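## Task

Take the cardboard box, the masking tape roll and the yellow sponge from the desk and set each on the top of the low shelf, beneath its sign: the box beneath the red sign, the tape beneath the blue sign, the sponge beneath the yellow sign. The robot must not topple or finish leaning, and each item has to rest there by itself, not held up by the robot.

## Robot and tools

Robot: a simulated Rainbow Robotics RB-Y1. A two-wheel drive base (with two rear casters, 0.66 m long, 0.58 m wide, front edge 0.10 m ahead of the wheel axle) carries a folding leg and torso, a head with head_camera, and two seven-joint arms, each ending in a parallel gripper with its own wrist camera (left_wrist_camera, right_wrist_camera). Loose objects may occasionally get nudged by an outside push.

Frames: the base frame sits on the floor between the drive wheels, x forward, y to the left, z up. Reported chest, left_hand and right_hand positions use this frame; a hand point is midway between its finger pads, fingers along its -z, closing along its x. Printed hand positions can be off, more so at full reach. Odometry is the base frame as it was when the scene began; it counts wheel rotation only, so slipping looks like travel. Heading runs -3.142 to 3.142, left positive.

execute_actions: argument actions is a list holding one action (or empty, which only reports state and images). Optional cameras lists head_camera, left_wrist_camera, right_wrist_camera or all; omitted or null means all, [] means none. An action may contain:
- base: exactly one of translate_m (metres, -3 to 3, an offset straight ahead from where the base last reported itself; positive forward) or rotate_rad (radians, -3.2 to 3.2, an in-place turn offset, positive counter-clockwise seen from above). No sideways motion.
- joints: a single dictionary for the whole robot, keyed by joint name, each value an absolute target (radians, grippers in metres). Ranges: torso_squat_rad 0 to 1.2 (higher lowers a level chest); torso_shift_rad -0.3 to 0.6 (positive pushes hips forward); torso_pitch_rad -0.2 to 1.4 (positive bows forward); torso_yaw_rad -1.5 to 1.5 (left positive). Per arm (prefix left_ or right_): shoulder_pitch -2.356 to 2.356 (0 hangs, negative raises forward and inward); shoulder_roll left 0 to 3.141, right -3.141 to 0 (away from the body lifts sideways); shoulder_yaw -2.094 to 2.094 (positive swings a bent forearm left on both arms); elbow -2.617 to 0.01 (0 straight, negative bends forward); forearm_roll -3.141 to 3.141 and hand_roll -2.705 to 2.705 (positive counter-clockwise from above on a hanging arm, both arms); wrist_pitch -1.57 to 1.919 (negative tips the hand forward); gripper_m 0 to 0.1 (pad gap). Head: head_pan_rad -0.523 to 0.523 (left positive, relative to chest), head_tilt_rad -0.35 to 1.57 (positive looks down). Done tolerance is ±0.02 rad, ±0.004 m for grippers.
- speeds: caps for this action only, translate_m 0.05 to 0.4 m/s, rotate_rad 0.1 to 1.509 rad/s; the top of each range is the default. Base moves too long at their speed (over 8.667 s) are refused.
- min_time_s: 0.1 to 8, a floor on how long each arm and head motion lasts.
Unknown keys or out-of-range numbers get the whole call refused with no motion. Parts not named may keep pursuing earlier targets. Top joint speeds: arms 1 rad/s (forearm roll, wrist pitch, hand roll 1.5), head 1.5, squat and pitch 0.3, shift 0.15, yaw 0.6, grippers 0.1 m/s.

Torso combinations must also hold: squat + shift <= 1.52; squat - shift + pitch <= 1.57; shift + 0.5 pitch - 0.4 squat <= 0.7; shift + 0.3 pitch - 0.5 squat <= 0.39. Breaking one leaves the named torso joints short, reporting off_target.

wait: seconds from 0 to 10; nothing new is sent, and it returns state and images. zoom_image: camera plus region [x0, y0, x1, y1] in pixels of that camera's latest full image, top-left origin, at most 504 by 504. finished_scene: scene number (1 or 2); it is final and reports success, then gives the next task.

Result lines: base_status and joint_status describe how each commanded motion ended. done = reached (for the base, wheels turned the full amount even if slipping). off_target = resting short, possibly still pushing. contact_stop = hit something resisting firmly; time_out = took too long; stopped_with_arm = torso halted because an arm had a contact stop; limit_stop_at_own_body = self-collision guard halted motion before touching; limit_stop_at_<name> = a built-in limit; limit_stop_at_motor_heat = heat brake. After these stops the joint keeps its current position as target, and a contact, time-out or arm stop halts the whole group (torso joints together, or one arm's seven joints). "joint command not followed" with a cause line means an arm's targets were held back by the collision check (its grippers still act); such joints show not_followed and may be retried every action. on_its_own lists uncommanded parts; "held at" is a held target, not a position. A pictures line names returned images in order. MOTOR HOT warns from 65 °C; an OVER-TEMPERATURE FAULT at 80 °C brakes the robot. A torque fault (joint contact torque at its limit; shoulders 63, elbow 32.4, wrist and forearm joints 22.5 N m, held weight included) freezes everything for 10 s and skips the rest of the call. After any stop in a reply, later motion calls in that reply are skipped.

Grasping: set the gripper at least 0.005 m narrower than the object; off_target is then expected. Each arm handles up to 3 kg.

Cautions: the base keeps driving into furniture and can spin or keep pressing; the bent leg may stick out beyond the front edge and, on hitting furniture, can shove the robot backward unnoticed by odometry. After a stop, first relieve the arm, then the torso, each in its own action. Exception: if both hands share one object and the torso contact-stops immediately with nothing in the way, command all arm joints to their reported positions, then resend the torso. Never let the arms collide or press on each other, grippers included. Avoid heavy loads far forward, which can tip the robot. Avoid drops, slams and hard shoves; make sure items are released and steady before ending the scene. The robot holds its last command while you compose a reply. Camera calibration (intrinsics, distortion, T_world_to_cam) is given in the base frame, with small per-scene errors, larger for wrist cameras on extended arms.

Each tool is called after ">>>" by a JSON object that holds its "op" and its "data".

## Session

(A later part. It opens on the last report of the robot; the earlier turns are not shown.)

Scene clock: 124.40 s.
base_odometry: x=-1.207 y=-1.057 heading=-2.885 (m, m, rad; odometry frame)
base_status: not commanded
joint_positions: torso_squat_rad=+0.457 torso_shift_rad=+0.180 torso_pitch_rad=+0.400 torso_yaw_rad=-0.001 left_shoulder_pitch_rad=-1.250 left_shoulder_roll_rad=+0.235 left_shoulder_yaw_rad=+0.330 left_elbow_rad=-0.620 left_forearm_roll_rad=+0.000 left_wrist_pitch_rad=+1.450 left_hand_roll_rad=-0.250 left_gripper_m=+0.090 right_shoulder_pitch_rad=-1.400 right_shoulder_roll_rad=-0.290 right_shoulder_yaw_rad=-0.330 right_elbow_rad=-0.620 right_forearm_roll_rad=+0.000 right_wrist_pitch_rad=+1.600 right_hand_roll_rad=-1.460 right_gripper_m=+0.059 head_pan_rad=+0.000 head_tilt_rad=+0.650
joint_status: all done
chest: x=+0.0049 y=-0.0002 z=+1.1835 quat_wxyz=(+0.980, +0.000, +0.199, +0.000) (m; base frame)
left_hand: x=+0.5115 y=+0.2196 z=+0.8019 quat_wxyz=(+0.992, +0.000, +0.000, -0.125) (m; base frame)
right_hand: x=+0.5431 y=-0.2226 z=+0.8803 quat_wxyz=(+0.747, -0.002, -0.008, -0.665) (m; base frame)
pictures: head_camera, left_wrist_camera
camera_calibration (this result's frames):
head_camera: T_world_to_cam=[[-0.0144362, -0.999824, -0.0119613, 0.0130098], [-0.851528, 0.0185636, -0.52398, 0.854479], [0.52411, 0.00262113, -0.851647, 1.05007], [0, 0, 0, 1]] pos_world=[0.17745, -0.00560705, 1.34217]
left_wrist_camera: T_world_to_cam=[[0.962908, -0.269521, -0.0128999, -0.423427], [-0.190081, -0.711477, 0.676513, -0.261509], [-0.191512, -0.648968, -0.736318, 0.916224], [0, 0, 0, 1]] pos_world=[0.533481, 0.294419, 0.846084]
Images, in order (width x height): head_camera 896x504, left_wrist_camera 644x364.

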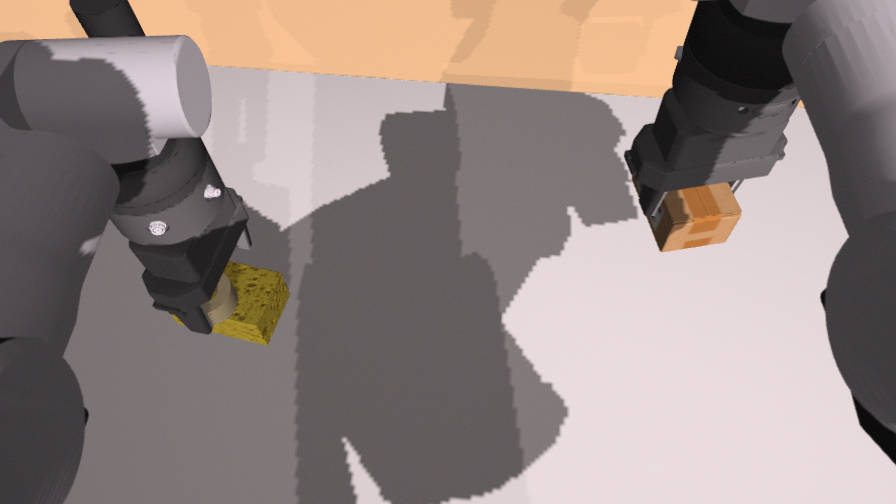

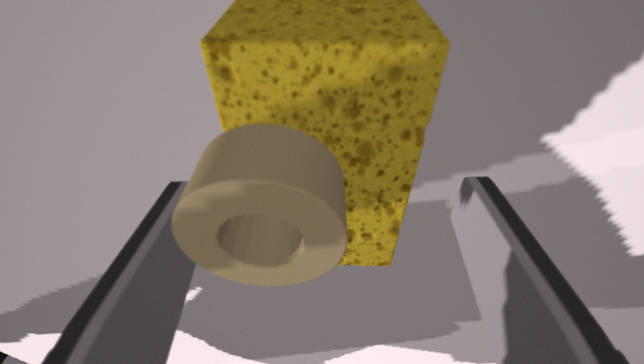

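>>> {"op": "execute_actions", "data": {"actions": [{"joints":{"torso_squat_rad":0.55,"left_gripper_m":0.1}}], "cameras": ["left_wrist_camera"]}}

>>> {"op": "execute_actions", "data": {"actions": [{"joints":{"left_gripper_m":0.05}}], "cameras": ["head_camera","left_wrist_camera"]}}

Scene clock: 130.03 s.
base_odometry: x=-1.207 y=-1.057 heading=-2.885 (m, m, rad; odometry frame)
base_status: not commanded
joint_positions: torso_squat_rad=+0.550 torso_shift_rad=+0.180 torso_pitch_rad=+0.400 torso_yaw_rad=-0.001 left_shoulder_pitch_rad=-1.249 left_shoulder_roll_rad=+0.235 left_shoulder_yaw_rad=+0.330 left_elbow_rad=-0.620 left_forearm_roll_rad=+0.000 left_wrist_pitch_rad=+1.450 left_hand_roll_rad=-0.250 left_gripper_m=+0.100 right_shoulder_pitch_rad=-1.400 right_shoulder_roll_rad=-0.290 right_shoulder_yaw_rad=-0.330 right_elbow_rad=-0.620 right_forearm_roll_rad=+0.000 right_wrist_pitch_rad=+1.600 right_hand_roll_rad=-1.460 right_gripper_m=+0.059 head_pan_rad=+0.000 head_tilt_rad=+0.650
joint_status: all done
chest: x=-0.0007 y=-0.0002 z=+1.1527 quat_wxyz=(+0.980, +0.000, +0.199, +0.000) (m; base frame)
left_hand: x=+0.5059 y=+0.2196 z=+0.7710 quat_wxyz=(+0.992, +0.000, +0.000, -0.125) (m; base frame)
right_hand: x=+0.5374 y=-0.2226 z=+0.8495 quat_wxyz=(+0.747, -0.002, -0.008, -0.665) (m; base frame)
pictures: left_wrist_camera
camera_calibration (this result's frames):
left_wrist_camera: T_world_to_cam=[[0.962908, -0.269518, -0.0129305, -0.418331], [-0.190054, -0.711463, 0.676536, -0.241738], [-0.191538, -0.648984, -0.736296, 0.892415], [0, 0, 0, 1]] pos_world=[0.527803, 0.294428, 0.815217]
Images, in order (width x height): left_wrist_camera 644x364.

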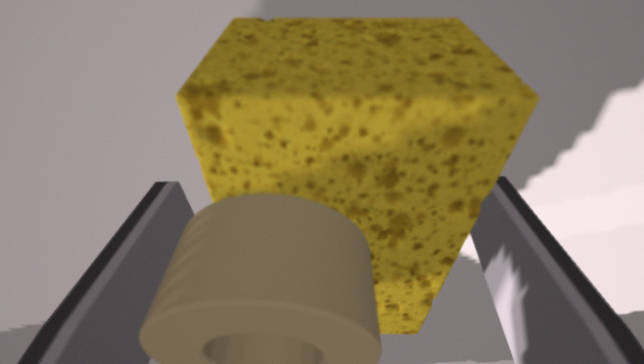

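Scene clock: 131.03 s.
base_odometry: x=-1.207 y=-1.057 heading=-2.885 (m, m, rad; odometry frame)
base_status: not commanded
joint_positions: torso_squat_rad=+0.550 torso_shift_rad=+0.180 torso_pitch_rad=+0.400 torso_yaw_rad=-0.001 left_shoulder_pitch_rad=-1.249 left_shoulder_roll_rad=+0.235 left_shoulder_yaw_rad=+0.330 left_elbow_rad=-0.620 left_forearm_roll_rad=+0.000 left_wrist_pitch_rad=+1.450 left_hand_roll_rad=-0.250 left_gripper_m=+0.058 right_shoulder_pitch_rad=-1.400 right_shoulder_roll_rad=-0.290 right_shoulder_yaw_rad=-0.330 right_elbow_rad=-0.620 right_forearm_roll_rad=+0.000 right_wrist_pitch_rad=+1.600 right_hand_roll_rad=-1.460 right_gripper_m=+0.059 head_pan_rad=+0.000 head_tilt_rad=+0.650
joint_status: left_gripper_m off_target (ended at +0.058, target +0.050)
chest: x=-0.0007 y=-0.0002 z=+1.1527 quat_wxyz=(+0.980, +0.000, +0.199, +0.000) (m; base frame)
left_hand: x=+0.5059 y=+0.2196 z=+0.7710 quat_wxyz=(+0.992, +0.000, +0.000, -0.125) (m; base frame)
right_hand: x=+0.5374 y=-0.2226 z=+0.8495 quat_wxyz=(+0.747, -0.002, -0.008, -0.665) (m; base frame)
pictures: head_camera, left_wrist_camera
camera_calibration (this result's frames):
head_camera: T_world_to_cam=[[-0.0144321, -0.999824, -0.0119562, 0.0125691], [-0.851469, 0.0185577, -0.524077, 0.833603], [0.524207, 0.00261683, -0.851587, 1.02669], [0, 0, 0, 1]] pos_world=[0.171771, -0.00558949, 1.31134]
left_wrist_camera: T_world_to_cam=[[0.962909, -0.269518, -0.0129306, -0.418331], [-0.190053, -0.711463, 0.676536, -0.241738], [-0.191538, -0.648985, -0.736296, 0.892415], [0, 0, 0, 1]] pos_world=[0.527802, 0.294428, 0.815217]
Images, in order (width x height): head_camera 896x504, left_wrist_camera 644x364.

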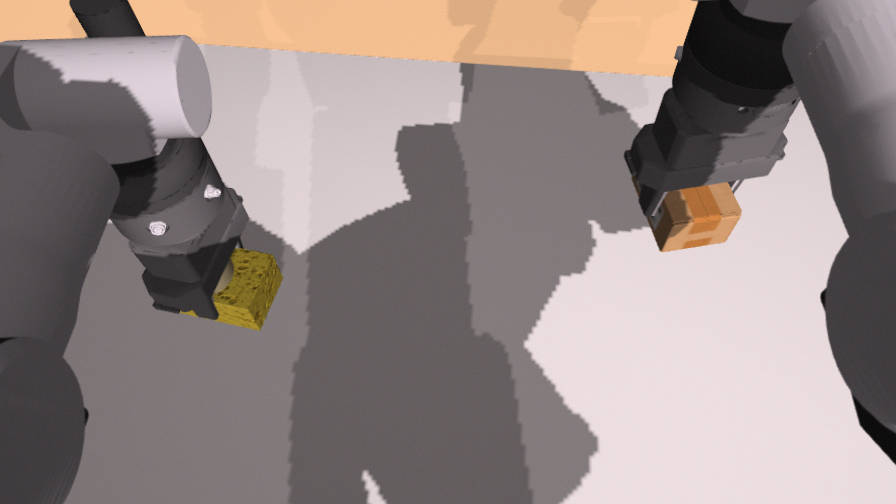

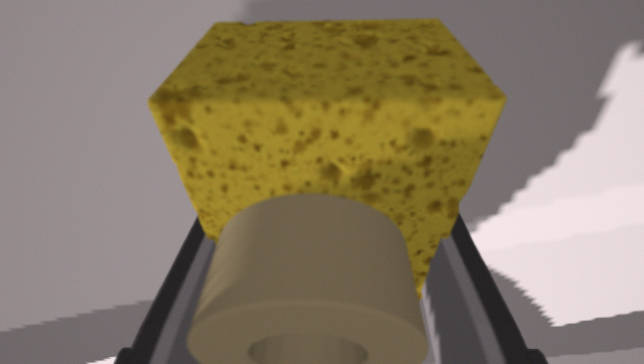

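>>> {"op": "execute_actions", "data": {"actions": [{"joints":{"torso_squat_rad":0.47,"head_tilt_rad":0.05}}], "cameras": []}}

>>> {"op": "execute_actions", "data": {"actions": [{"base":{"translate_m":-2.6}}], "cameras": ["left_wrist_camera"]}}

>>> {"op": "execute_actions", "data": {"actions": [{"base":{"rotate_rad":-2.92},"joints":{"torso_squat_rad":0.68}}]}}

Scene clock: 138.07 s.
base_odometry: x=-1.207 y=-1.057 heading=-2.885 (m, m, rad; odometry frame)
base_status: not commanded
joint_positions: torso_squat_rad=+0.470 torso_shift_rad=+0.180 torso_pitch_rad=+0.400 torso_yaw_rad=-0.001 left_shoulder_pitch_rad=-1.249 left_shoulder_roll_rad=+0.235 left_shoulder_yaw_rad=+0.330 left_elbow_rad=-0.620 left_forearm_roll_rad=+0.000 left_wrist_pitch_rad=+1.450 left_hand_roll_rad=-0.250 left_gripper_m=+0.058 right_shoulder_pitch_rad=-1.400 right_shoulder_roll_rad=-0.290 right_shoulder_yaw_rad=-0.330 right_elbow_rad=-0.620 right_forearm_roll_rad=+0.000 right_wrist_pitch_rad=+1.600 right_hand_roll_rad=-1.460 right_gripper_m=+0.059 head_pan_rad=+0.000 head_tilt_rad=+0.050
joint_status: all done
chest: x=+0.0042 y=-0.0002 z=+1.1795 quat_wxyz=(+0.980, +0.000, +0.199, +0.000) (m; base frame)
left_hand: x=+0.5107 y=+0.2196 z=+0.7978 quat_wxyz=(+0.992, +0.000, +0.000, -0.125) (m; base frame)
right_hand: x=+0.5423 y=-0.2226 z=+0.8763 quat_wxyz=(+0.747, -0.002, -0.008, -0.665) (m; base frame)
pictures: none
No camera images: the call's "cameras" was empty. Leave "cameras" out to get every camera's image.

Scene clock: 146.37 s.
base_odometry: x=+1.308 y=-0.398 heading=-2.886 (m, m, rad; odometry frame)
base_status: done
joint_positions: torso_squat_rad=+0.470 torso_shift_rad=+0.180 torso_pitch_rad=+0.400 torso_yaw_rad=-0.001 left_shoulder_pitch_rad=-1.249 left_shoulder_roll_rad=+0.235 left_shoulder_yaw_rad=+0.330 left_elbow_rad=-0.620 left_forearm_roll_rad=+0.000 left_wrist_pitch_rad=+1.450 left_hand_roll_rad=-0.250 left_gripper_m=+0.058 right_shoulder_pitch_rad=-1.400 right_shoulder_roll_rad=-0.290 right_shoulder_yaw_rad=-0.330 right_elbow_rad=-0.620 right_forearm_roll_rad=+0.000 right_wrist_pitch_rad=+1.600 right_hand_roll_rad=-1.460 right_gripper_m=+0.059 head_pan_rad=+0.000 head_tilt_rad=+0.050
joint_status: not commanded
chest: x=+0.0042 y=-0.0002 z=+1.1795 quat_wxyz=(+0.980, +0.000, +0.199, +0.000) (m; base frame)
left_hand: x=+0.5106 y=+0.2196 z=+0.7978 quat_wxyz=(+0.992, +0.000, +0.000, -0.125) (m; base frame)
right_hand: x=+0.5423 y=-0.2227 z=+0.8763 quat_wxyz=(+0.747, -0.002, -0.008, -0.665) (m; base frame)
pictures: left_wrist_camera
camera_calibration (this result's frames):
left_wrist_camera: T_world_to_cam=[[0.962902, -0.269529, -0.0131902, -0.422388], [-0.189871, -0.711433, 0.676619, -0.259112], [-0.191752, -0.649013, -0.736216, 0.913055], [0, 0, 0, 1]] pos_world=[0.532601, 0.294398, 0.841954]
Images, in order (width x height): left_wrist_camera 644x364.

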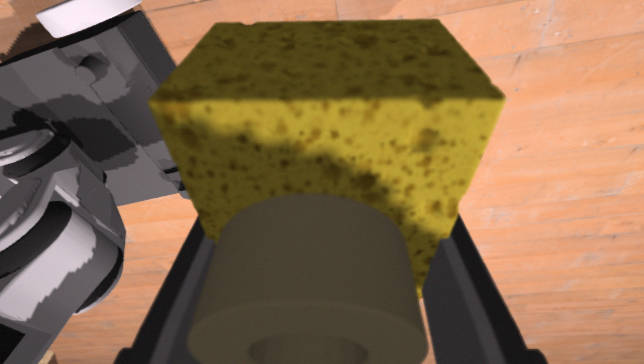

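Scene clock: 151.53 s.
base_odometry: x=+1.308 y=-0.398 heading=+0.478 (m, m, rad; odometry frame)
base_status: done
joint_positions: torso_squat_rad=+0.680 torso_shift_rad=+0.180 torso_pitch_rad=+0.400 torso_yaw_rad=-0.001 left_shoulder_pitch_rad=-1.249 left_shoulder_roll_rad=+0.235 left_shoulder_yaw_rad=+0.330 left_elbow_rad=-0.620 left_forearm_roll_rad=+0.000 left_wrist_pitch_rad=+1.450 left_hand_roll_rad=-0.250 left_gripper_m=+0.058 right_shoulder_pitch_rad=-1.400 right_shoulder_roll_rad=-0.290 right_shoulder_yaw_rad=-0.330 right_elbow_rad=-0.620 right_forearm_roll_rad=+0.000 right_wrist_pitch_rad=+1.600 right_hand_roll_rad=-1.460 right_gripper_m=+0.059 head_pan_rad=+0.000 head_tilt_rad=+0.050
joint_status: all done
chest: x=-0.0101 y=-0.0002 z=+1.1010 quat_wxyz=(+0.980, +0.000, +0.199, +0.000) (m; base frame)
left_hand: x=+0.4964 y=+0.2196 z=+0.7192 quat_wxyz=(+0.992, +0.000, +0.000, -0.125) (m; base frame)
right_hand: x=+0.5281 y=-0.2227 z=+0.7979 quat_wxyz=(+0.747, -0.002, -0.008, -0.665) (m; base frame)
pictures: head_camera, left_wrist_camera, right_wrist_camera
camera_calibration (this result's frames):
head_camera: T_world_to_cam=[[-0.00504536, -0.999832, -0.0176328, 0.018296], [-0.406961, 0.0181597, -0.913265, 1.25632], [0.913432, 0.00256811, -0.406984, 0.385689], [0, 0, 0, 1]] pos_world=[0.159067, -0.00551207, 1.30465]
left_wrist_camera: T_world_to_cam=[[0.96288, -0.269608, -0.0131805, -0.40968], [-0.18991, -0.711329, 0.676716, -0.208786], [-0.191824, -0.649093, -0.736126, 0.852472], [0, 0, 0, 1]] pos_world=[0.518346, 0.294365, 0.763416]
right_wrist_camera: T_world_to_cam=[[-0.083314, 0.996498, 0.00710165, 0.265227], [0.744416, 0.0574974, 0.665236, -0.884089], [0.662498, 0.0607101, -0.746599, 0.351534], [0, 0, 0, 1]] pos_world=[0.447336, -0.234807, 0.848699]
Images, in order (width x height): head_camera 896x504, left_wrist_camera 644x364, right_wrist_camera 644x364.

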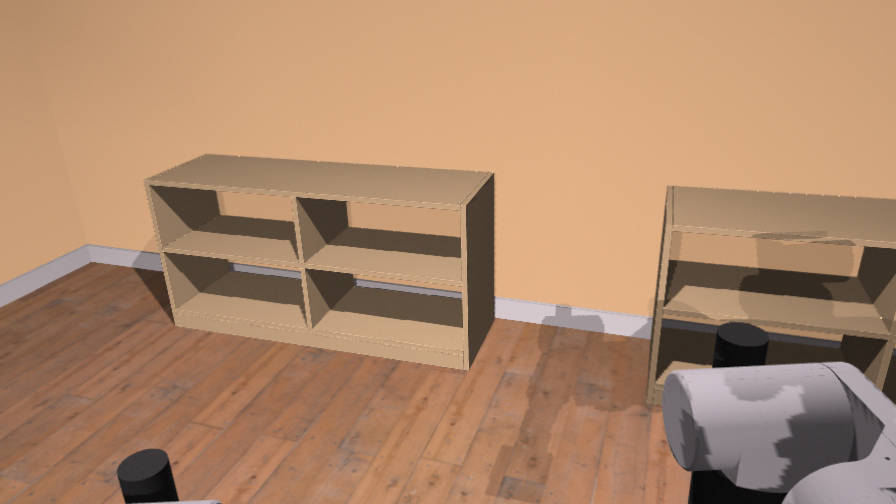

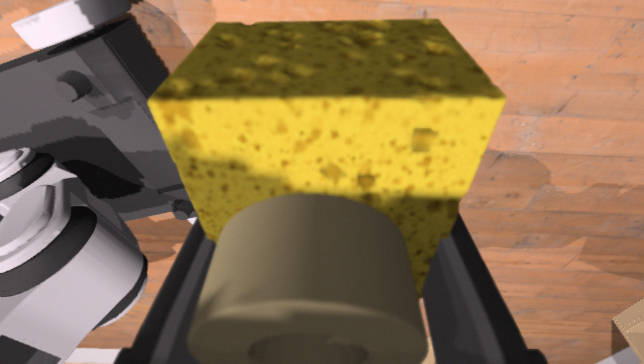

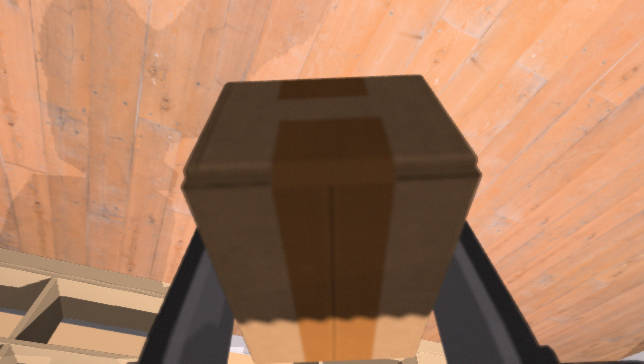

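>>> {"op": "execute_actions", "data": {"actions": [{"base":{"translate_m":1.8},"joints":{"head_tilt_rad":0.65,"torso_squat_rad":0.71,"right_shoulder_pitch_rad":-0.93,"right_shoulder_roll_rad":-0.135,"right_shoulder_yaw_rad":-0.275,"right_elbow_rad":-1.428,"right_wrist_pitch_rad":1.915},"min_time_s":3}]}}

Scene clock: 164.07 s.
base_odometry: x=+2.906 y=+0.430 heading=+0.478 (m, m, rad; odometry frame)
base_status: done
joint_positions: torso_squat_rad=+0.710 torso_shift_rad=+0.180 torso_pitch_rad=+0.400 torso_yaw_rad=-0.001 left_shoulder_pitch_rad=-1.249 left_shoulder_roll_rad=+0.235 left_shoulder_yaw_rad=+0.330 left_elbow_rad=-0.620 left_forearm_roll_rad=+0.000 left_wrist_pitch_rad=+1.450 left_hand_roll_rad=-0.250 left_gripper_m=+0.058 right_shoulder_pitch_rad=-0.930 right_shoulder_roll_rad=-0.135 right_shoulder_yaw_rad=-0.275 right_elbow_rad=-1.428 right_forearm_roll_rad=+0.000 right_wrist_pitch_rad=+1.915 right_hand_roll_rad=-1.460 right_gripper_m=+0.059 head_pan_rad=+0.000 head_tilt_rad=+0.650
joint_status: all done
chest: x=-0.0124 y=-0.0001 z=+1.0878 quat_wxyz=(+0.980, +0.000, +0.199, +0.000) (m; base frame)
left_hand: x=+0.4940 y=+0.2195 z=+0.7060 quat_wxyz=(+0.992, +0.000, +0.000, -0.125) (m; base frame)
right_hand: x=+0.4318 y=-0.2203 z=+0.7641 quat_wxyz=(+0.746, +0.004, -0.005, -0.666) (m; base frame)
pictures: head_camera, left_wrist_camera, right_wrist_camera
camera_calibration (this result's frames):
head_camera: T_world_to_cam=[[-0.0144634, -0.999825, -0.0118731, 0.0115864], [-0.851548, 0.0185404, -0.523949, 0.789489], [0.524077, 0.00253245, -0.851667, 0.977664], [0, 0, 0, 1]] pos_world=[0.160083, -0.00552894, 1.24643]
left_wrist_camera: T_world_to_cam=[[0.962872, -0.269632, -0.0132529, -0.407506], [-0.189875, -0.711316, 0.67674, -0.200294], [-0.191898, -0.649097, -0.736103, 0.84225], [0, 0, 0, 1]] pos_world=[0.515972, 0.294353, 0.750129]
right_wrist_camera: T_world_to_cam=[[-0.0800699, 0.996627, 0.017996, 0.245399], [0.74264, 0.0476024, 0.667996, -0.793675], [0.664887, 0.0668509, -0.743947, 0.388268], [0, 0, 0, 1]] pos_world=[0.35091, -0.232746, 0.814607]
Images, in order (width x height): head_camera 896x504, left_wrist_camera 644x364, right_wrist_camera 644x364.

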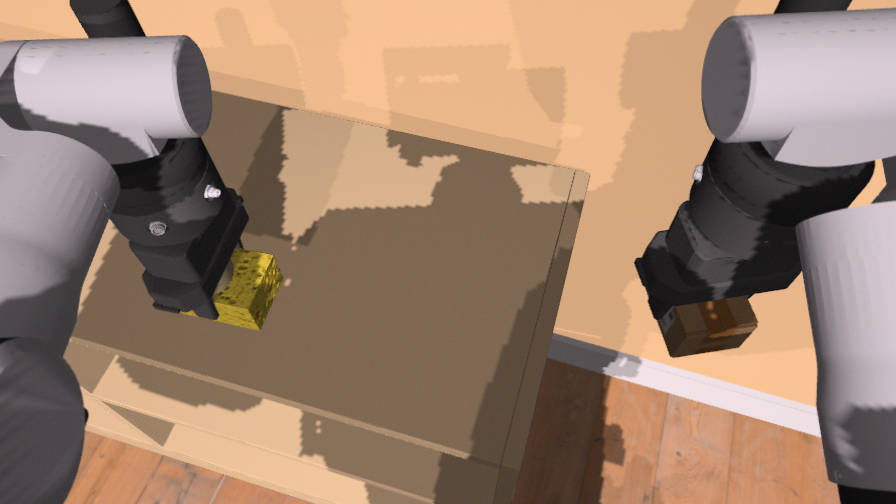

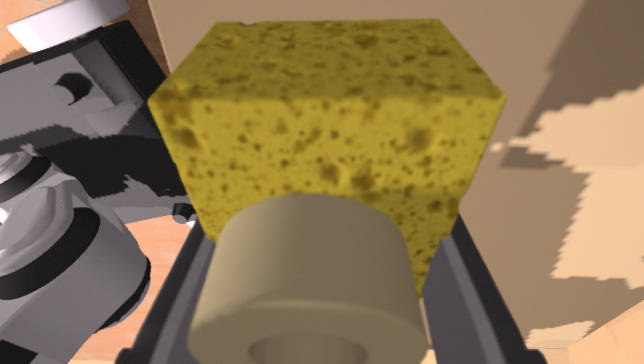

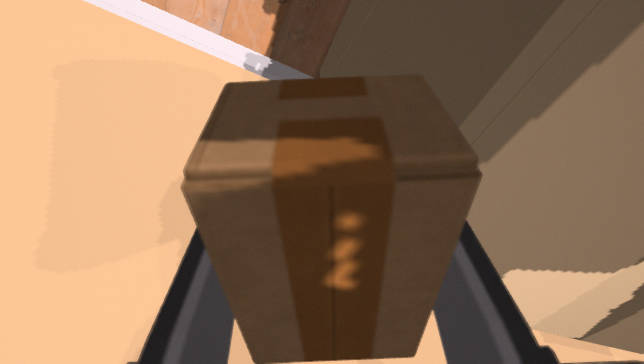

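>>> {"op": "execute_actions", "data": {"actions": [{"base":{"translate_m":0.09},"joints":{"torso_squat_rad":0.78}}], "cameras": []}}

>>> {"op": "execute_actions", "data": {"actions": [{"joints":{"torso_squat_rad":0.805}}], "cameras": ["head_camera"]}}

Scene clock: 169.93 s.
base_odometry: x=+2.986 y=+0.471 heading=+0.478 (m, m, rad; odometry frame)
base_status: done
joint_positions: torso_squat_rad=+0.780 torso_shift_rad=+0.180 torso_pitch_rad=+0.400 torso_yaw_rad=-0.001 left_shoulder_pitch_rad=-1.249 left_shoulder_roll_rad=+0.235 left_shoulder_yaw_rad=+0.330 left_elbow_rad=-0.620 left_forearm_roll_rad=+0.000 left_wrist_pitch_rad=+1.450 left_hand_roll_rad=-0.250 left_gripper_m=+0.058 right_shoulder_pitch_rad=-0.930 right_shoulder_roll_rad=-0.135 right_shoulder_yaw_rad=-0.275 right_elbow_rad=-1.428 right_forearm_roll_rad=+0.000 right_wrist_pitch_rad=+1.915 right_hand_roll_rad=-1.460 right_gripper_m=+0.059 head_pan_rad=+0.000 head_tilt_rad=+0.650
joint_status: all done
chest: x=-0.0184 y=-0.0001 z=+1.0551 quat_wxyz=(+0.980, +0.000, +0.199, +0.000) (m; base frame)
left_hand: x=+0.4880 y=+0.2196 z=+0.6733 quat_wxyz=(+0.992, +0.000, +0.000, -0.125) (m; base frame)
right_hand: x=+0.4258 y=-0.2203 z=+0.7314 quat_wxyz=(+0.746, +0.004, -0.005, -0.666) (m; base frame)
pictures: none
No camera images: the call's "cameras" was empty. Leave "cameras" out to get every camera's image.

Scene clock: 170.63 s.
base_odometry: x=+2.986 y=+0.471 heading=+0.478 (m, m, rad; odometry frame)
base_status: not commanded
joint_positions: torso_squat_rad=+0.805 torso_shift_rad=+0.180 torso_pitch_rad=+0.400 torso_yaw_rad=-0.001 left_shoulder_pitch_rad=-1.249 left_shoulder_roll_rad=+0.235 left_shoulder_yaw_rad=+0.330 left_elbow_rad=-0.620 left_forearm_roll_rad=+0.000 left_wrist_pitch_rad=+1.450 left_hand_roll_rad=-0.250 left_gripper_m=+0.058 right_shoulder_pitch_rad=-0.930 right_shoulder_roll_rad=-0.135 right_shoulder_yaw_rad=-0.275 right_elbow_rad=-1.428 right_forearm_roll_rad=+0.000 right_wrist_pitch_rad=+1.915 right_hand_roll_rad=-1.460 right_gripper_m=+0.059 head_pan_rad=+0.000 head_tilt_rad=+0.650
joint_status: all done
chest: x=-0.0207 y=-0.0001 z=+1.0429 quat_wxyz=(+0.980, +0.000, +0.199, +0.000) (m; base frame)
left_hand: x=+0.4858 y=+0.2196 z=+0.6611 quat_wxyz=(+0.992, +0.000, +0.000, -0.125) (m; base frame)
right_hand: x=+0.4236 y=-0.2203 z=+0.7193 quat_wxyz=(+0.746, +0.004, -0.005, -0.666) (m; base frame)
pictures: head_camera
camera_calibration (this result's frames):
head_camera: T_world_to_cam=[[-0.0144615, -0.999825, -0.011876, 0.010956], [-0.851456, 0.0185407, -0.524098, 0.759071], [0.524226, 0.00253262, -0.851575, 0.943668], [0, 0, 0, 1]] pos_world=[0.151778, -0.00550961, 1.20156]
Images, in order (width x height): head_camera 896x504.

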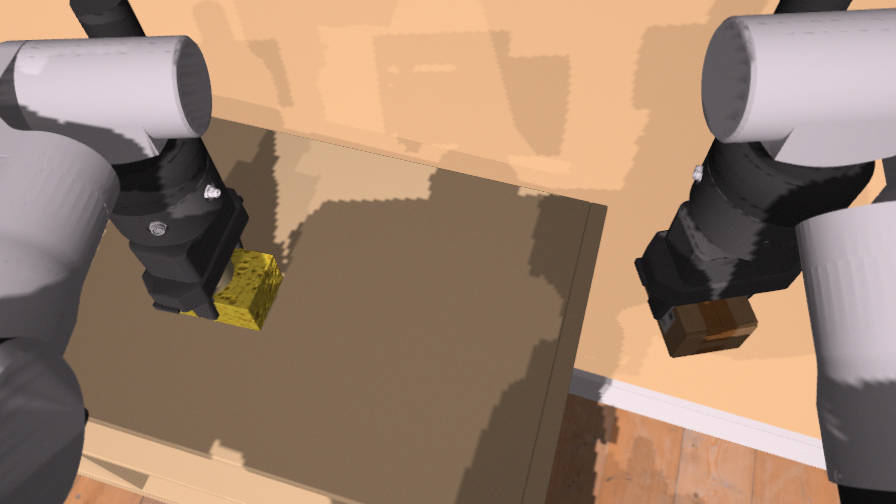

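No contact is showing yet, so I'll lower a few more millimetres.

>>> {"op": "execute_actions", "data": {"actions": [{"joints":{"torso_squat_rad":0.813}}], "cameras": ["left_wrist_camera"]}}

Scene clock: 174.10 s.
base_odometry: x=+2.986 y=+0.471 heading=+0.478 (m, m, rad; odometry frame)
base_status: not commanded
joint_positions: torso_squat_rad=+0.813 torso_shift_rad=+0.180 torso_pitch_rad=+0.399 torso_yaw_rad=-0.001 left_shoulder_pitch_rad=-1.251 left_shoulder_roll_rad=+0.235 left_shoulder_yaw_rad=+0.330 left_elbow_rad=-0.621 left_forearm_roll_rad=+0.000 left_wrist_pitch_rad=+1.450 left_hand_roll_rad=-0.250 left_gripper_m=+0.058 right_shoulder_pitch_rad=-0.930 right_shoulder_roll_rad=-0.135 right_shoulder_yaw_rad=-0.275 right_elbow_rad=-1.428 right_forearm_roll_rad=+0.000 right_wrist_pitch_rad=+1.915 right_hand_roll_rad=-1.460 right_gripper_m=+0.059 head_pan_rad=+0.000 head_tilt_rad=+0.650
joint_status: all done
chest: x=-0.0218 y=-0.0001 z=+1.0390 quat_wxyz=(+0.980, +0.000, +0.198, +0.000) (m; base frame)
left_hand: x=+0.4859 y=+0.2194 z=+0.6587 quat_wxyz=(+0.992, +0.000, -0.002, -0.125) (m; base frame)
right_hand: x=+0.4227 y=-0.2203 z=+0.7157 quat_wxyz=(+0.746, +0.004, -0.006, -0.666) (m; base frame)
pictures: left_wrist_camera
camera_calibration (this result's frames):
left_wrist_camera: T_world_to_cam=[[0.962834, -0.269905, -0.0101133, -0.402398], [-0.192295, -0.711308, 0.676065, -0.168281], [-0.189667, -0.648993, -0.736773, 0.805158], [0, 0, 0, 1]] pos_world=[0.507794, 0.294233, 0.702918]
Images, in order (width x height): left_wrist_camera 644x364.

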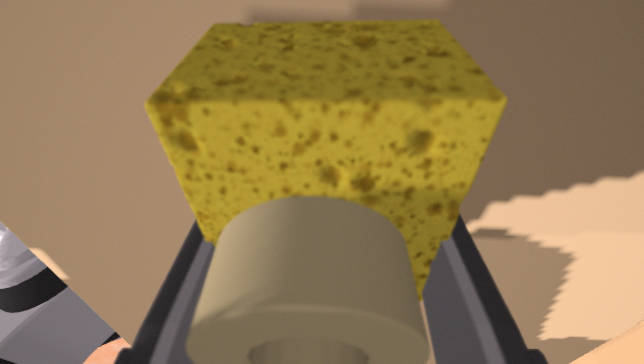

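>>> {"op": "execute_actions", "data": {"actions": [{"joints":{"left_gripper_m":0.085}}], "cameras": []}}

>>> {"op": "execute_actions", "data": {"actions": [{"base":{"translate_m":-0.009},"joints":{"torso_squat_rad":0.745}}], "cameras": ["left_wrist_camera"]}}

>>> {"op": "execute_actions", "data": {"actions": [{"joints":{"left_gripper_m":0.04}}], "cameras": ["left_wrist_camera"]}}

Scene clock: 178.80 s.
base_odometry: x=+2.986 y=+0.471 heading=+0.478 (m, m, rad; odometry frame)
base_status: not commanded
joint_positions: torso_squat_rad=+0.813 torso_shift_rad=+0.180 torso_pitch_rad=+0.400 torso_yaw_rad=-0.001 left_shoulder_pitch_rad=-1.250 left_shoulder_roll_rad=+0.235 left_shoulder_yaw_rad=+0.330 left_elbow_rad=-0.620 left_forearm_roll_rad=+0.000 left_wrist_pitch_rad=+1.450 left_hand_roll_rad=-0.250 left_gripper_m=+0.085 right_shoulder_pitch_rad=-0.930 right_shoulder_roll_rad=-0.135 right_shoulder_yaw_rad=-0.275 right_elbow_rad=-1.428 right_forearm_roll_rad=+0.000 right_wrist_pitch_rad=+1.915 right_hand_roll_rad=-1.460 right_gripper_m=+0.059 head_pan_rad=+0.000 head_tilt_rad=+0.650
joint_status: all done
chest: x=-0.0215 y=-0.0001 z=+1.0389 quat_wxyz=(+0.980, +0.000, +0.199, +0.000) (m; base frame)
left_hand: x=+0.4852 y=+0.2197 z=+0.6574 quat_wxyz=(+0.992, +0.000, -0.001, -0.125) (m; base frame)
right_hand: x=+0.4228 y=-0.2203 z=+0.7153 quat_wxyz=(+0.746, +0.004, -0.006, -0.666) (m; base frame)
pictures: none
No camera images: the call's "cameras" was empty. Leave "cameras" out to get every camera's image.

Scene clock: 179.80 s.
base_odometry: x=+2.978 y=+0.467 heading=+0.478 (m, m, rad; odometry frame)
base_status: done
joint_positions: torso_squat_rad=+0.745 torso_shift_rad=+0.180 torso_pitch_rad=+0.400 torso_yaw_rad=-0.001 left_shoulder_pitch_rad=-1.249 left_shoulder_roll_rad=+0.235 left_shoulder_yaw_rad=+0.330 left_elbow_rad=-0.620 left_forearm_roll_rad=+0.000 left_wrist_pitch_rad=+1.450 left_hand_roll_rad=-0.250 left_gripper_m=+0.085 right_shoulder_pitch_rad=-0.930 right_shoulder_roll_rad=-0.135 right_shoulder_yaw_rad=-0.275 right_elbow_rad=-1.428 right_forearm_roll_rad=+0.000 right_wrist_pitch_rad=+1.915 right_hand_roll_rad=-1.460 right_gripper_m=+0.059 head_pan_rad=+0.000 head_tilt_rad=+0.650
joint_status: all done
chest: x=-0.0154 y=-0.0002 z=+1.0717 quat_wxyz=(+0.980, +0.000, +0.199, +0.000) (m; base frame)
left_hand: x=+0.4911 y=+0.2197 z=+0.6900 quat_wxyz=(+0.992, +0.000, +0.000, -0.125) (m; base frame)
right_hand: x=+0.4288 y=-0.2203 z=+0.7481 quat_wxyz=(+0.746, +0.004, -0.005, -0.666) (m; base frame)
pictures: left_wrist_camera
camera_calibration (this result's frames):
left_wrist_camera: T_world_to_cam=[[0.962905, -0.269522, -0.0131184, -0.405012], [-0.189919, -0.711446, 0.676591, -0.189828], [-0.191689, -0.649001, -0.736243, 0.830003], [0, 0, 0, 1]] pos_world=[0.513038, 0.29446, 0.734206]
Images, in order (width x height): left_wrist_camera 644x364.

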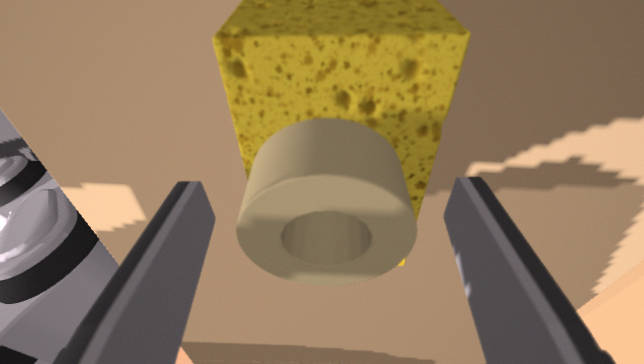

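Scene clock: 180.73 s.
base_odometry: x=+2.978 y=+0.467 heading=+0.478 (m, m, rad; odometry frame)
base_status: not commanded
joint_positions: torso_squat_rad=+0.745 torso_shift_rad=+0.180 torso_pitch_rad=+0.400 torso_yaw_rad=-0.001 left_shoulder_pitch_rad=-1.249 left_shoulder_roll_rad=+0.235 left_shoulder_yaw_rad=+0.330 left_elbow_rad=-0.620 left_forearm_roll_rad=+0.000 left_wrist_pitch_rad=+1.450 left_hand_roll_rad=-0.250 left_gripper_m=+0.050 right_shoulder_pitch_rad=-0.930 right_shoulder_roll_rad=-0.135 right_shoulder_yaw_rad=-0.275 right_elbow_rad=-1.428 right_forearm_roll_rad=+0.000 right_wrist_pitch_rad=+1.915 right_hand_roll_rad=-1.460 right_gripper_m=+0.059 head_pan_rad=+0.000 head_tilt_rad=+0.650
joint_status: left_gripper_m off_target (ended at +0.050, target +0.040)
chest: x=-0.0154 y=-0.0002 z=+1.0717 quat_wxyz=(+0.980, +0.000, +0.199, +0.000) (m; base frame)
left_hand: x=+0.4911 y=+0.2197 z=+0.6900 quat_wxyz=(+0.992, +0.000, +0.000, -0.125) (m; base frame)
right_hand: x=+0.4288 y=-0.2203 z=+0.7481 quat_wxyz=(+0.746, +0.004, -0.005, -0.666) (m; base frame)
pictures: left_wrist_camera
camera_calibration (this result's frames):
left_wrist_camera: T_world_to_cam=[[0.962905, -0.26952, -0.0131183, -0.405013], [-0.189918, -0.711447, 0.67659, -0.189829], [-0.191688, -0.649001, -0.736243, 0.830002], [0, 0, 0, 1]] pos_world=[0.513038, 0.29446, 0.734206]
Images, in order (width x height): left_wrist_camera 644x364.

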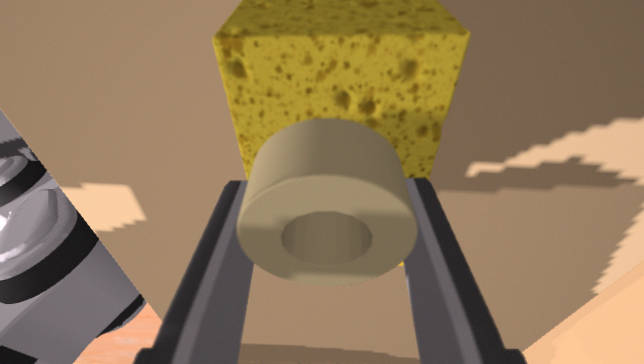

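>>> {"op": "execute_actions", "data": {"actions": [{"base":{"translate_m":-0.68},"joints":{"torso_squat_rad":0.66,"head_tilt_rad":0.35}}], "cameras": ["head_camera"]}}

>>> {"op": "execute_actions", "data": {"actions": [{"base":{"rotate_rad":-0.67},"joints":{"torso_squat_rad":0.74,"left_shoulder_pitch_rad":-0.93,"left_shoulder_roll_rad":0.135,"left_shoulder_yaw_rad":0.275,"left_elbow_rad":-1.428,"left_wrist_pitch_rad":1.915,"right_shoulder_pitch_rad":-1.29,"right_shoulder_roll_rad":-0.2345,"right_shoulder_yaw_rad":-0.3305,"right_elbow_rad":-0.62,"right_wrist_pitch_rad":1.49,"right_hand_roll_rad":-1.2},"min_time_s":2}], "cameras": ["head_camera","left_wrist_camera"]}}

Scene clock: 195.67 s.
base_odometry: x=+2.374 y=+0.154 heading=+0.477 (m, m, rad; odometry frame)
base_status: done
joint_positions: torso_squat_rad=+0.660 torso_shift_rad=+0.180 torso_pitch_rad=+0.400 torso_yaw_rad=-0.001 left_shoulder_pitch_rad=-1.249 left_shoulder_roll_rad=+0.235 left_shoulder_yaw_rad=+0.330 left_elbow_rad=-0.620 left_forearm_roll_rad=+0.000 left_wrist_pitch_rad=+1.450 left_hand_roll_rad=-0.250 left_gripper_m=+0.050 right_shoulder_pitch_rad=-0.930 right_shoulder_roll_rad=-0.135 right_shoulder_yaw_rad=-0.275 right_elbow_rad=-1.428 right_forearm_roll_rad=+0.000 right_wrist_pitch_rad=+1.915 right_hand_roll_rad=-1.460 right_gripper_m=+0.059 head_pan_rad=+0.000 head_tilt_rad=+0.350
joint_status: all done
chest: x=-0.0086 y=-0.0002 z=+1.1096 quat_wxyz=(+0.980, +0.000, +0.199, +0.000) (m; base frame)
left_hand: x=+0.4979 y=+0.2196 z=+0.7278 quat_wxyz=(+0.992, +0.000, +0.000, -0.125) (m; base frame)
right_hand: x=+0.4357 y=-0.2203 z=+0.7859 quat_wxyz=(+0.746, +0.004, -0.005, -0.666) (m; base frame)
pictures: head_camera
camera_calibration (this result's frames):
head_camera: T_world_to_cam=[[-0.0101807, -0.999828, -0.0155209, 0.0161721], [-0.65864, 0.018384, -0.752234, 1.08032], [0.752389, 0.00256443, -0.658714, 0.725767], [0, 0, 0, 1]] pos_world=[0.16565, -0.00555252, 1.29098]
Images, in order (width x height): head_camera 896x504.

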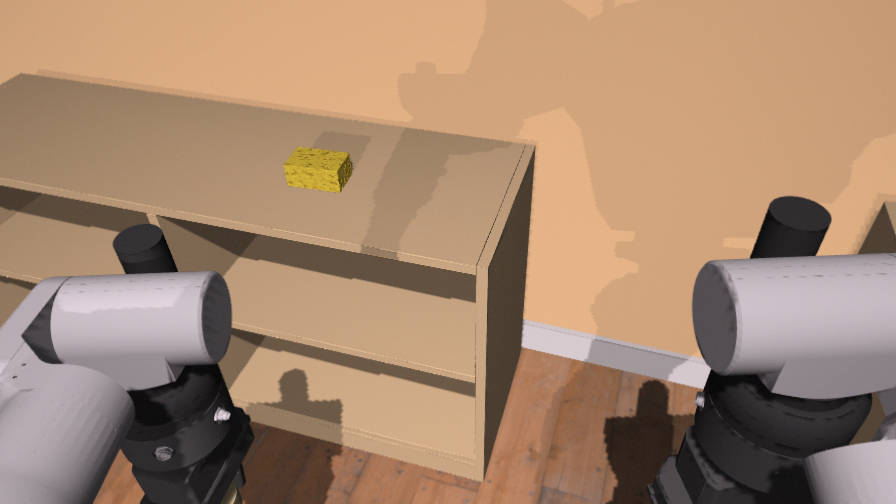

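Scene clock: 198.30 s.
base_odometry: x=+2.374 y=+0.154 heading=-0.192 (m, m, rad; odometry frame)
base_status: done
joint_positions: torso_squat_rad=+0.740 torso_shift_rad=+0.180 torso_pitch_rad=+0.400 torso_yaw_rad=-0.001 left_shoulder_pitch_rad=-0.930 left_shoulder_roll_rad=+0.135 left_shoulder_yaw_rad=+0.275 left_elbow_rad=-1.428 left_forearm_roll_rad=+0.000 left_wrist_pitch_rad=+1.915 left_hand_roll_rad=-0.250 left_gripper_m=+0.050 right_shoulder_pitch_rad=-1.290 right_shoulder_roll_rad=-0.234 right_shoulder_yaw_rad=-0.330 right_elbow_rad=-0.620 right_forearm_roll_rad=+0.000 right_wrist_pitch_rad=+1.490 right_hand_roll_rad=-1.200 right_gripper_m=+0.059 head_pan_rad=+0.000 head_tilt_rad=+0.350
joint_status: all done
chest: x=-0.0150 y=-0.0001 z=+1.0741 quat_wxyz=(+0.980, +0.000, +0.199, +0.000) (m; base frame)
left_hand: x=+0.4297 y=+0.2193 z=+0.7505 quat_wxyz=(+0.992, +0.001, -0.007, -0.126) (m; base frame)
right_hand: x=+0.4988 y=-0.2120 z=+0.7106 quat_wxyz=(+0.829, +0.001, +0.002, -0.559) (m; base frame)
pictures: head_camera, left_wrist_camera
camera_calibration (this result's frames):
head_camera: T_world_to_cam=[[-0.0102116, -0.999829, -0.0154433, 0.0155184], [-0.658652, 0.0183458, -0.752224, 1.04939], [0.752379, 0.00249035, -0.658726, 0.707254], [0, 0, 0, 1]] pos_world=[0.159219, -0.00549754, 1.2555]
left_wrist_camera: T_world_to_cam=[[0.962476, -0.271366, -0.000806858, -0.353901], [-0.20008, -0.711643, 0.673448, -0.235916], [-0.183325, -0.648016, -0.739234, 0.86096], [0, 0, 0, 1]] pos_world=[0.451254, 0.293992, 0.795043]
Images, in order (width x height): head_camera 896x504, left_wrist_camera 644x364.

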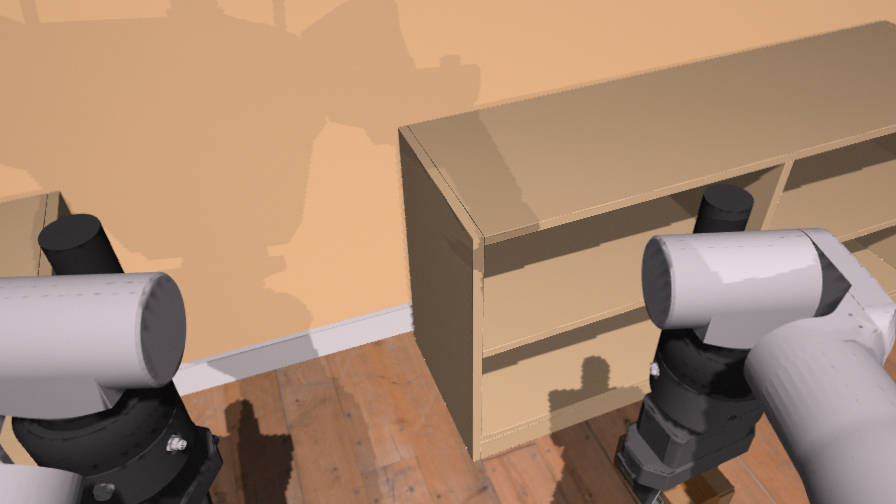

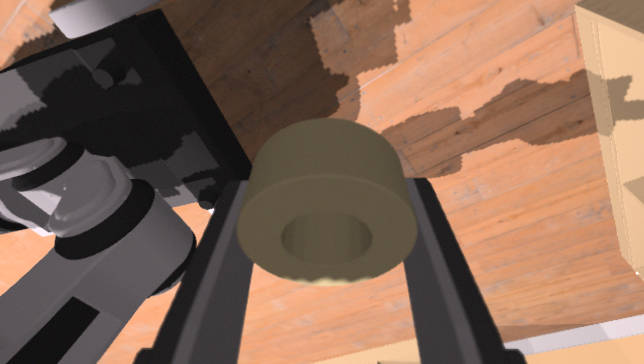

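>>> {"op": "execute_actions", "data": {"actions": [{"base":{"translate_m":0.67},"joints":{"torso_squat_rad":0.79,"head_tilt_rad":0.65}}], "cameras": []}}

>>> {"op": "execute_actions", "data": {"actions": [{"joints":{"torso_squat_rad":0.842}}], "cameras": ["head_camera"]}}

Scene clock: 207.67 s.
base_odometry: x=+3.032 y=+0.026 heading=-0.192 (m, m, rad; odometry frame)
base_status: done
joint_positions: torso_squat_rad=+0.790 torso_shift_rad=+0.180 torso_pitch_rad=+0.400 torso_yaw_rad=-0.001 left_shoulder_pitch_rad=-0.930 left_shoulder_roll_rad=+0.135 left_shoulder_yaw_rad=+0.275 left_elbow_rad=-1.428 left_forearm_roll_rad=+0.000 left_wrist_pitch_rad=+1.915 left_hand_roll_rad=-0.250 left_gripper_m=+0.050 right_shoulder_pitch_rad=-1.290 right_shoulder_roll_rad=-0.234 right_shoulder_yaw_rad=-0.330 right_elbow_rad=-0.620 right_forearm_roll_rad=+0.000 right_wrist_pitch_rad=+1.490 right_hand_roll_rad=-1.200 right_gripper_m=+0.059 head_pan_rad=+0.000 head_tilt_rad=+0.650
joint_status: all done
chest: x=-0.0193 y=-0.0001 z=+1.0502 quat_wxyz=(+0.980, +0.000, +0.199, +0.000) (m; base frame)
left_hand: x=+0.4254 y=+0.2193 z=+0.7266 quat_wxyz=(+0.992, +0.001, -0.007, -0.126) (m; base frame)
right_hand: x=+0.4945 y=-0.2119 z=+0.6868 quat_wxyz=(+0.829, +0.001, +0.002, -0.559) (m; base frame)
pictures: none
No camera images: the call's "cameras" was empty. Leave "cameras" out to get every camera's image.

Scene clock: 208.53 s.
base_odometry: x=+3.032 y=+0.026 heading=-0.193 (m, m, rad; odometry frame)
base_status: not commanded
joint_positions: torso_squat_rad=+0.842 torso_shift_rad=+0.180 torso_pitch_rad=+0.399 torso_yaw_rad=-0.001 left_shoulder_pitch_rad=-0.930 left_shoulder_roll_rad=+0.135 left_shoulder_yaw_rad=+0.275 left_elbow_rad=-1.428 left_forearm_roll_rad=+0.000 left_wrist_pitch_rad=+1.915 left_hand_roll_rad=-0.250 left_gripper_m=+0.050 right_shoulder_pitch_rad=-1.291 right_shoulder_roll_rad=-0.235 right_shoulder_yaw_rad=-0.330 right_elbow_rad=-0.621 right_forearm_roll_rad=+0.000 right_wrist_pitch_rad=+1.490 right_hand_roll_rad=-1.200 right_gripper_m=+0.059 head_pan_rad=+0.000 head_tilt_rad=+0.650
joint_status: all done
chest: x=-0.0244 y=-0.0001 z=+1.0242 quat_wxyz=(+0.980, +0.000, +0.198, +0.000) (m; base frame)
left_hand: x=+0.4205 y=+0.2193 z=+0.7009 quat_wxyz=(+0.992, +0.001, -0.007, -0.126) (m; base frame)
right_hand: x=+0.4904 y=-0.2119 z=+0.6620 quat_wxyz=(+0.829, +0.002, +0.001, -0.559) (m; base frame)
pictures: head_camera
camera_calibration (this result's frames):
head_camera: T_world_to_cam=[[-0.0144618, -0.999826, -0.0117593, 0.0106272], [-0.851138, 0.0184814, -0.524616, 0.746702], [0.524742, 0.00242191, -0.851258, 0.929424], [0, 0, 0, 1]] pos_world=[0.147992, -0.00542571, 1.18304]
Images, in order (width x height): head_camera 896x504.

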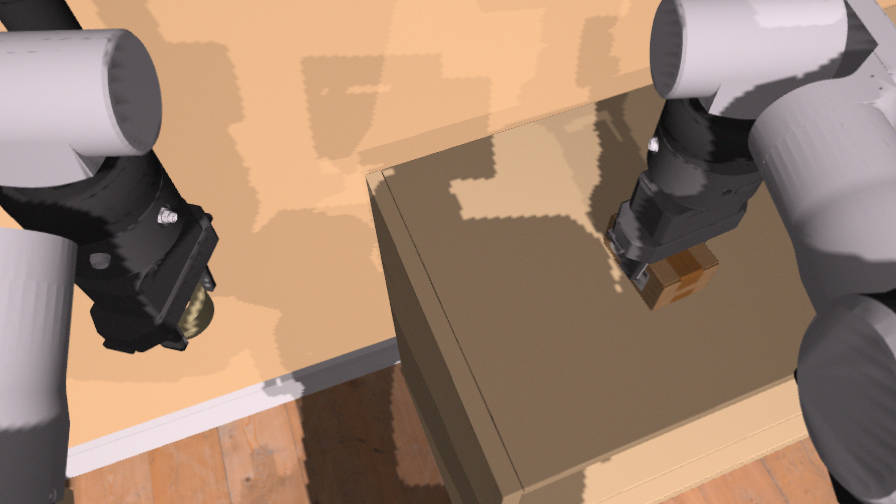

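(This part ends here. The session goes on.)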